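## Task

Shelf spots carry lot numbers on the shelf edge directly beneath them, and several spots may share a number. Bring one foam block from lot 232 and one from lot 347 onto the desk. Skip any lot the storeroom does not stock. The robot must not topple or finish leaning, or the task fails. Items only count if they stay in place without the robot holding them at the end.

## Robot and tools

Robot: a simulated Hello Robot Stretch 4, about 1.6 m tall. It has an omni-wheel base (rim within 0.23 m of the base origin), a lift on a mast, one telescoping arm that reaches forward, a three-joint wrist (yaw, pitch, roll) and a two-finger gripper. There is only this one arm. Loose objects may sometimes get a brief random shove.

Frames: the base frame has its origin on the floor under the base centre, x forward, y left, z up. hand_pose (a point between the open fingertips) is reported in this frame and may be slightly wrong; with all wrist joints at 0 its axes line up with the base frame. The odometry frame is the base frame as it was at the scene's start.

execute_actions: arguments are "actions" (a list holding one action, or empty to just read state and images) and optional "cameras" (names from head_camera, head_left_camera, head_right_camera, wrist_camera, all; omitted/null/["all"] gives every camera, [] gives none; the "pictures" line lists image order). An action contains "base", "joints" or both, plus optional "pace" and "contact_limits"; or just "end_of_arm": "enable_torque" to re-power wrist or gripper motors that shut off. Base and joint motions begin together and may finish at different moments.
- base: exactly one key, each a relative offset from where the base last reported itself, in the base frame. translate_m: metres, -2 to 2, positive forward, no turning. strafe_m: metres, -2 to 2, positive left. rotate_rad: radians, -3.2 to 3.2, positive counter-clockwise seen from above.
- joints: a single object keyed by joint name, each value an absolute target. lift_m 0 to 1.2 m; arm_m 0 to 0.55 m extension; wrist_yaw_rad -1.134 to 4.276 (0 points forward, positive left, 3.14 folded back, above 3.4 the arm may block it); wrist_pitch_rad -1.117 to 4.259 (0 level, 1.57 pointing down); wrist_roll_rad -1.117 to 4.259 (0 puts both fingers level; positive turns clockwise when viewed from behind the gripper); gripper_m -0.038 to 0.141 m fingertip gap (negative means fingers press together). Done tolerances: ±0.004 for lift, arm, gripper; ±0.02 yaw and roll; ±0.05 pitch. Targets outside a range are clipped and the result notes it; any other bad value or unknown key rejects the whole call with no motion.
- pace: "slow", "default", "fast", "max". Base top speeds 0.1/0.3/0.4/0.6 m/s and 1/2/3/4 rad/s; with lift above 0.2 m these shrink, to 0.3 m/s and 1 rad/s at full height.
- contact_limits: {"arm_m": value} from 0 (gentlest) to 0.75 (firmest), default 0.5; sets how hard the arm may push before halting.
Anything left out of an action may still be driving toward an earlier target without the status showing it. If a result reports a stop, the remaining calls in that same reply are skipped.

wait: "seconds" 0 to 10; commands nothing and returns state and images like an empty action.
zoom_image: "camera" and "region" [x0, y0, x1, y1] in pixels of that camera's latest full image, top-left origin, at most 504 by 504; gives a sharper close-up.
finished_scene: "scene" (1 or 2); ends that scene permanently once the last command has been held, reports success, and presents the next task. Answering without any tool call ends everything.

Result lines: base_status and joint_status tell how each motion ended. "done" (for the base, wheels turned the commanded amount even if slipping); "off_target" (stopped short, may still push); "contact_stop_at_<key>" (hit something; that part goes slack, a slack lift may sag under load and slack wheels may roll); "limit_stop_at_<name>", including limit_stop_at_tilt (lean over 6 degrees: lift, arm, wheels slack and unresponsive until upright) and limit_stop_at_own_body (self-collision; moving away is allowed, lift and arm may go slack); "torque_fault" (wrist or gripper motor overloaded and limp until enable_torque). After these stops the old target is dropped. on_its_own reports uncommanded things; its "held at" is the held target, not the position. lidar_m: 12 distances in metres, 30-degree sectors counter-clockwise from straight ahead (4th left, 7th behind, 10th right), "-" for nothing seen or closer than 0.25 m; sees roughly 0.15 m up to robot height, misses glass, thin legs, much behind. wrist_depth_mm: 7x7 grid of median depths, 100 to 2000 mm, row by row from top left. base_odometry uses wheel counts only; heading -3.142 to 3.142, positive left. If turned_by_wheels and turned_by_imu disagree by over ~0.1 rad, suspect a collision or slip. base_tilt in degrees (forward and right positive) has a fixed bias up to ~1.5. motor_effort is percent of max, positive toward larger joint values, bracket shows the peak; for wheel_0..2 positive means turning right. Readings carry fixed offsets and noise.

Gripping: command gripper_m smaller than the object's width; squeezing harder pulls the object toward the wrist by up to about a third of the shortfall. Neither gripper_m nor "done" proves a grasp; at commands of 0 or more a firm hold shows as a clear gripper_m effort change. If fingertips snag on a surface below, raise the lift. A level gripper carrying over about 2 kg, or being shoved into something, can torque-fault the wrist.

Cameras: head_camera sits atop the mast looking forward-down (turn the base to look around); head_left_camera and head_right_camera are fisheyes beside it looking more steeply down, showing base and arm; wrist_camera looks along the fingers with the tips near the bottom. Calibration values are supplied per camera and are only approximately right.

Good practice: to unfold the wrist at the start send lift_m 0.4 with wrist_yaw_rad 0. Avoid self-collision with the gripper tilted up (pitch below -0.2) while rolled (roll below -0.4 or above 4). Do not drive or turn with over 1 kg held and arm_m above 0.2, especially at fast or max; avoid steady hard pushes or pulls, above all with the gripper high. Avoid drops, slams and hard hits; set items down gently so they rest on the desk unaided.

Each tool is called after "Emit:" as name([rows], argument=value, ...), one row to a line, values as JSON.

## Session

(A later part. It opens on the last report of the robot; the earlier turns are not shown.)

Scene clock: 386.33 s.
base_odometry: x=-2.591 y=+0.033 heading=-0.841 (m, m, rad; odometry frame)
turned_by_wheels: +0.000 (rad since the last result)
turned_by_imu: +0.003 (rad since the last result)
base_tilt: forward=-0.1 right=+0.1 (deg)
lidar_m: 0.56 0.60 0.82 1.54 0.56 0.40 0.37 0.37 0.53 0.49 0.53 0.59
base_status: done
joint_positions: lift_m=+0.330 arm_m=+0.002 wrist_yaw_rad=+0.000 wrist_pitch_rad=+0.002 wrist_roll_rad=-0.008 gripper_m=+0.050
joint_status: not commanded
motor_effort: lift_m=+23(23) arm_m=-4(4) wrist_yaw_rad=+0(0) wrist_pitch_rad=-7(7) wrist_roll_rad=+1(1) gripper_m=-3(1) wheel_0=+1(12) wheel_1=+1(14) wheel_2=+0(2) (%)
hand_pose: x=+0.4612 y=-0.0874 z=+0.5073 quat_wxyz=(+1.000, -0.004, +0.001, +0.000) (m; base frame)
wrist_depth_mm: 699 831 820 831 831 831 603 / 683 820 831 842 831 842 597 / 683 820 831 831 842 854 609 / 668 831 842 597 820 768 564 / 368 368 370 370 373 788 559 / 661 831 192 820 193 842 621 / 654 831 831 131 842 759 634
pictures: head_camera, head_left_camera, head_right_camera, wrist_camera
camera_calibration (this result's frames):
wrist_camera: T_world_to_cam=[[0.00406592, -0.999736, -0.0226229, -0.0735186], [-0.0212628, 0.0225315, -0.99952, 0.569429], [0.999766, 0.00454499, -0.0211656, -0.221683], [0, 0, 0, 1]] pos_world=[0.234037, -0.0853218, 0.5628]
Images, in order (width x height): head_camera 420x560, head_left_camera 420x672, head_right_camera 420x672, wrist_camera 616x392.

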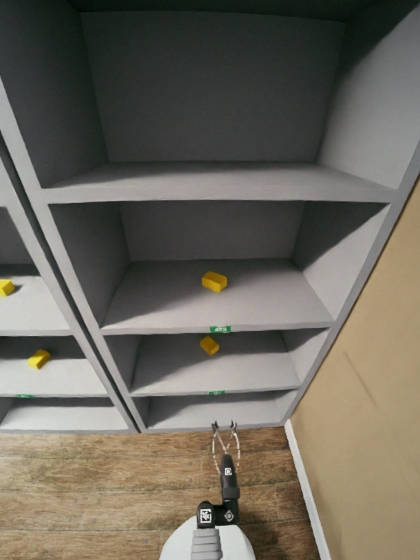

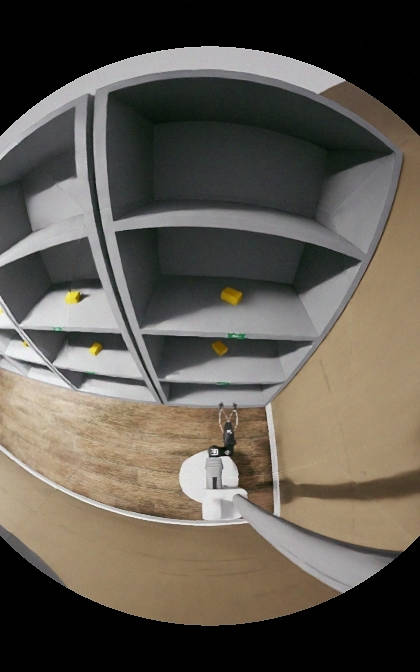

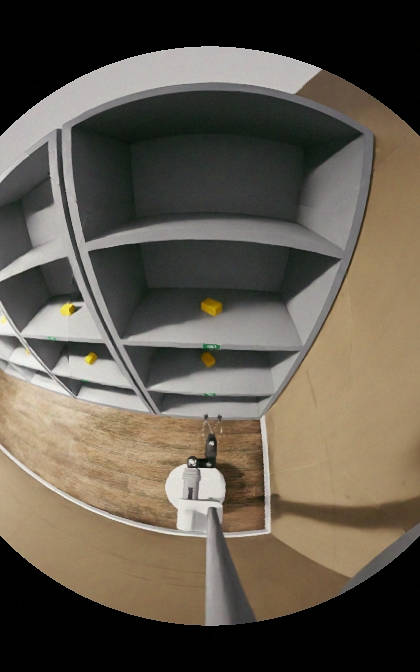

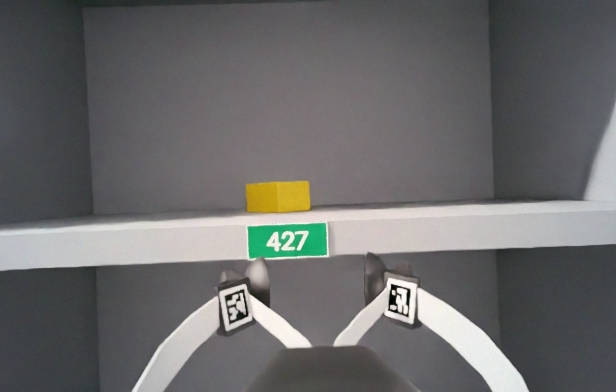

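Emit:
execute_actions([
  {"base": {"strafe_m": 0.96}, "joints": {"lift_m": 0.85, "gripper_m": 0.14}, "pace": "max"},
], cameras=["head_camera", "wrist_camera"])

Scene clock: 401.13 s.
base_odometry: x=-1.876 y=+0.674 heading=-0.841 (m, m, rad; odometry frame)
turned_by_wheels: +0.000 (rad since the last result)
turned_by_imu: -0.001 (rad since the last result)
base_tilt: forward=-0.1 right=+0.1 (deg)
lidar_m: 0.56 0.58 0.84 1.58 0.53 0.40 0.38 0.39 0.56 1.47 0.84 0.60
base_status: done
joint_positions: lift_m=+0.850 arm_m=+0.002 wrist_yaw_rad=+0.000 wrist_pitch_rad=+0.002 wrist_roll_rad=-0.008 gripper_m=+0.140
joint_status: all done
motor_effort: lift_m=+23(26) arm_m=-4(4) wrist_yaw_rad=+1(1) wrist_pitch_rad=-7(8) wrist_roll_rad=+1(1) gripper_m=+1(3) wheel_0=-1(13) wheel_1=-2(10) wheel_2=-1(0) (%)
hand_pose: x=+0.4611 y=-0.0874 z=+1.0273 quat_wxyz=(+1.000, -0.004, +0.001, +0.000) (m; base frame)
wrist_depth_mm: 654 768 788 798 831 798 640 / 647 831 809 831 831 842 640 / 647 831 831 820 831 831 640 / 634 831 831 842 842 831 647 / 597 699 640 559 574 535 512 / 368 204 373 370 373 197 377 / 621 820 831 139 831 842 647
pictures: head_camera, wrist_camera
camera_calibration (this result's frames):
wrist_camera: T_world_to_cam=[[0.00400405, -0.999736, -0.0226227, -0.0617455], [-0.0212156, 0.0225329, -0.999521, 1.08912], [0.999767, 0.00448209, -0.0211197, -0.210725], [0, 0, 0, 1]] pos_world=[0.234029, -0.0853256, 1.08275]
Images, in order (width x height): head_camera 420x560, wrist_camera 616x392.

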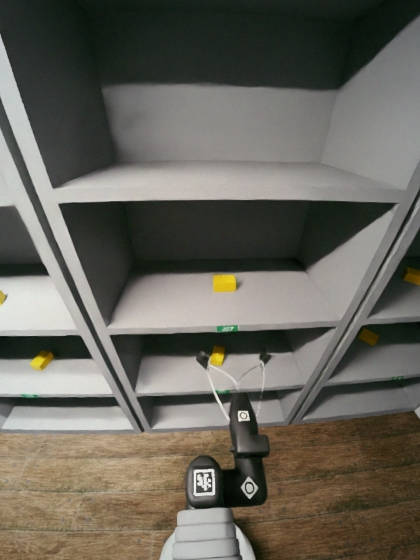

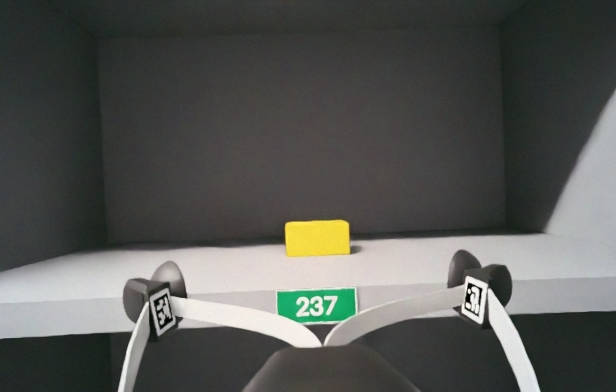

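Emit:
finished_scene(scene=1)

The scene is finished: the task was done.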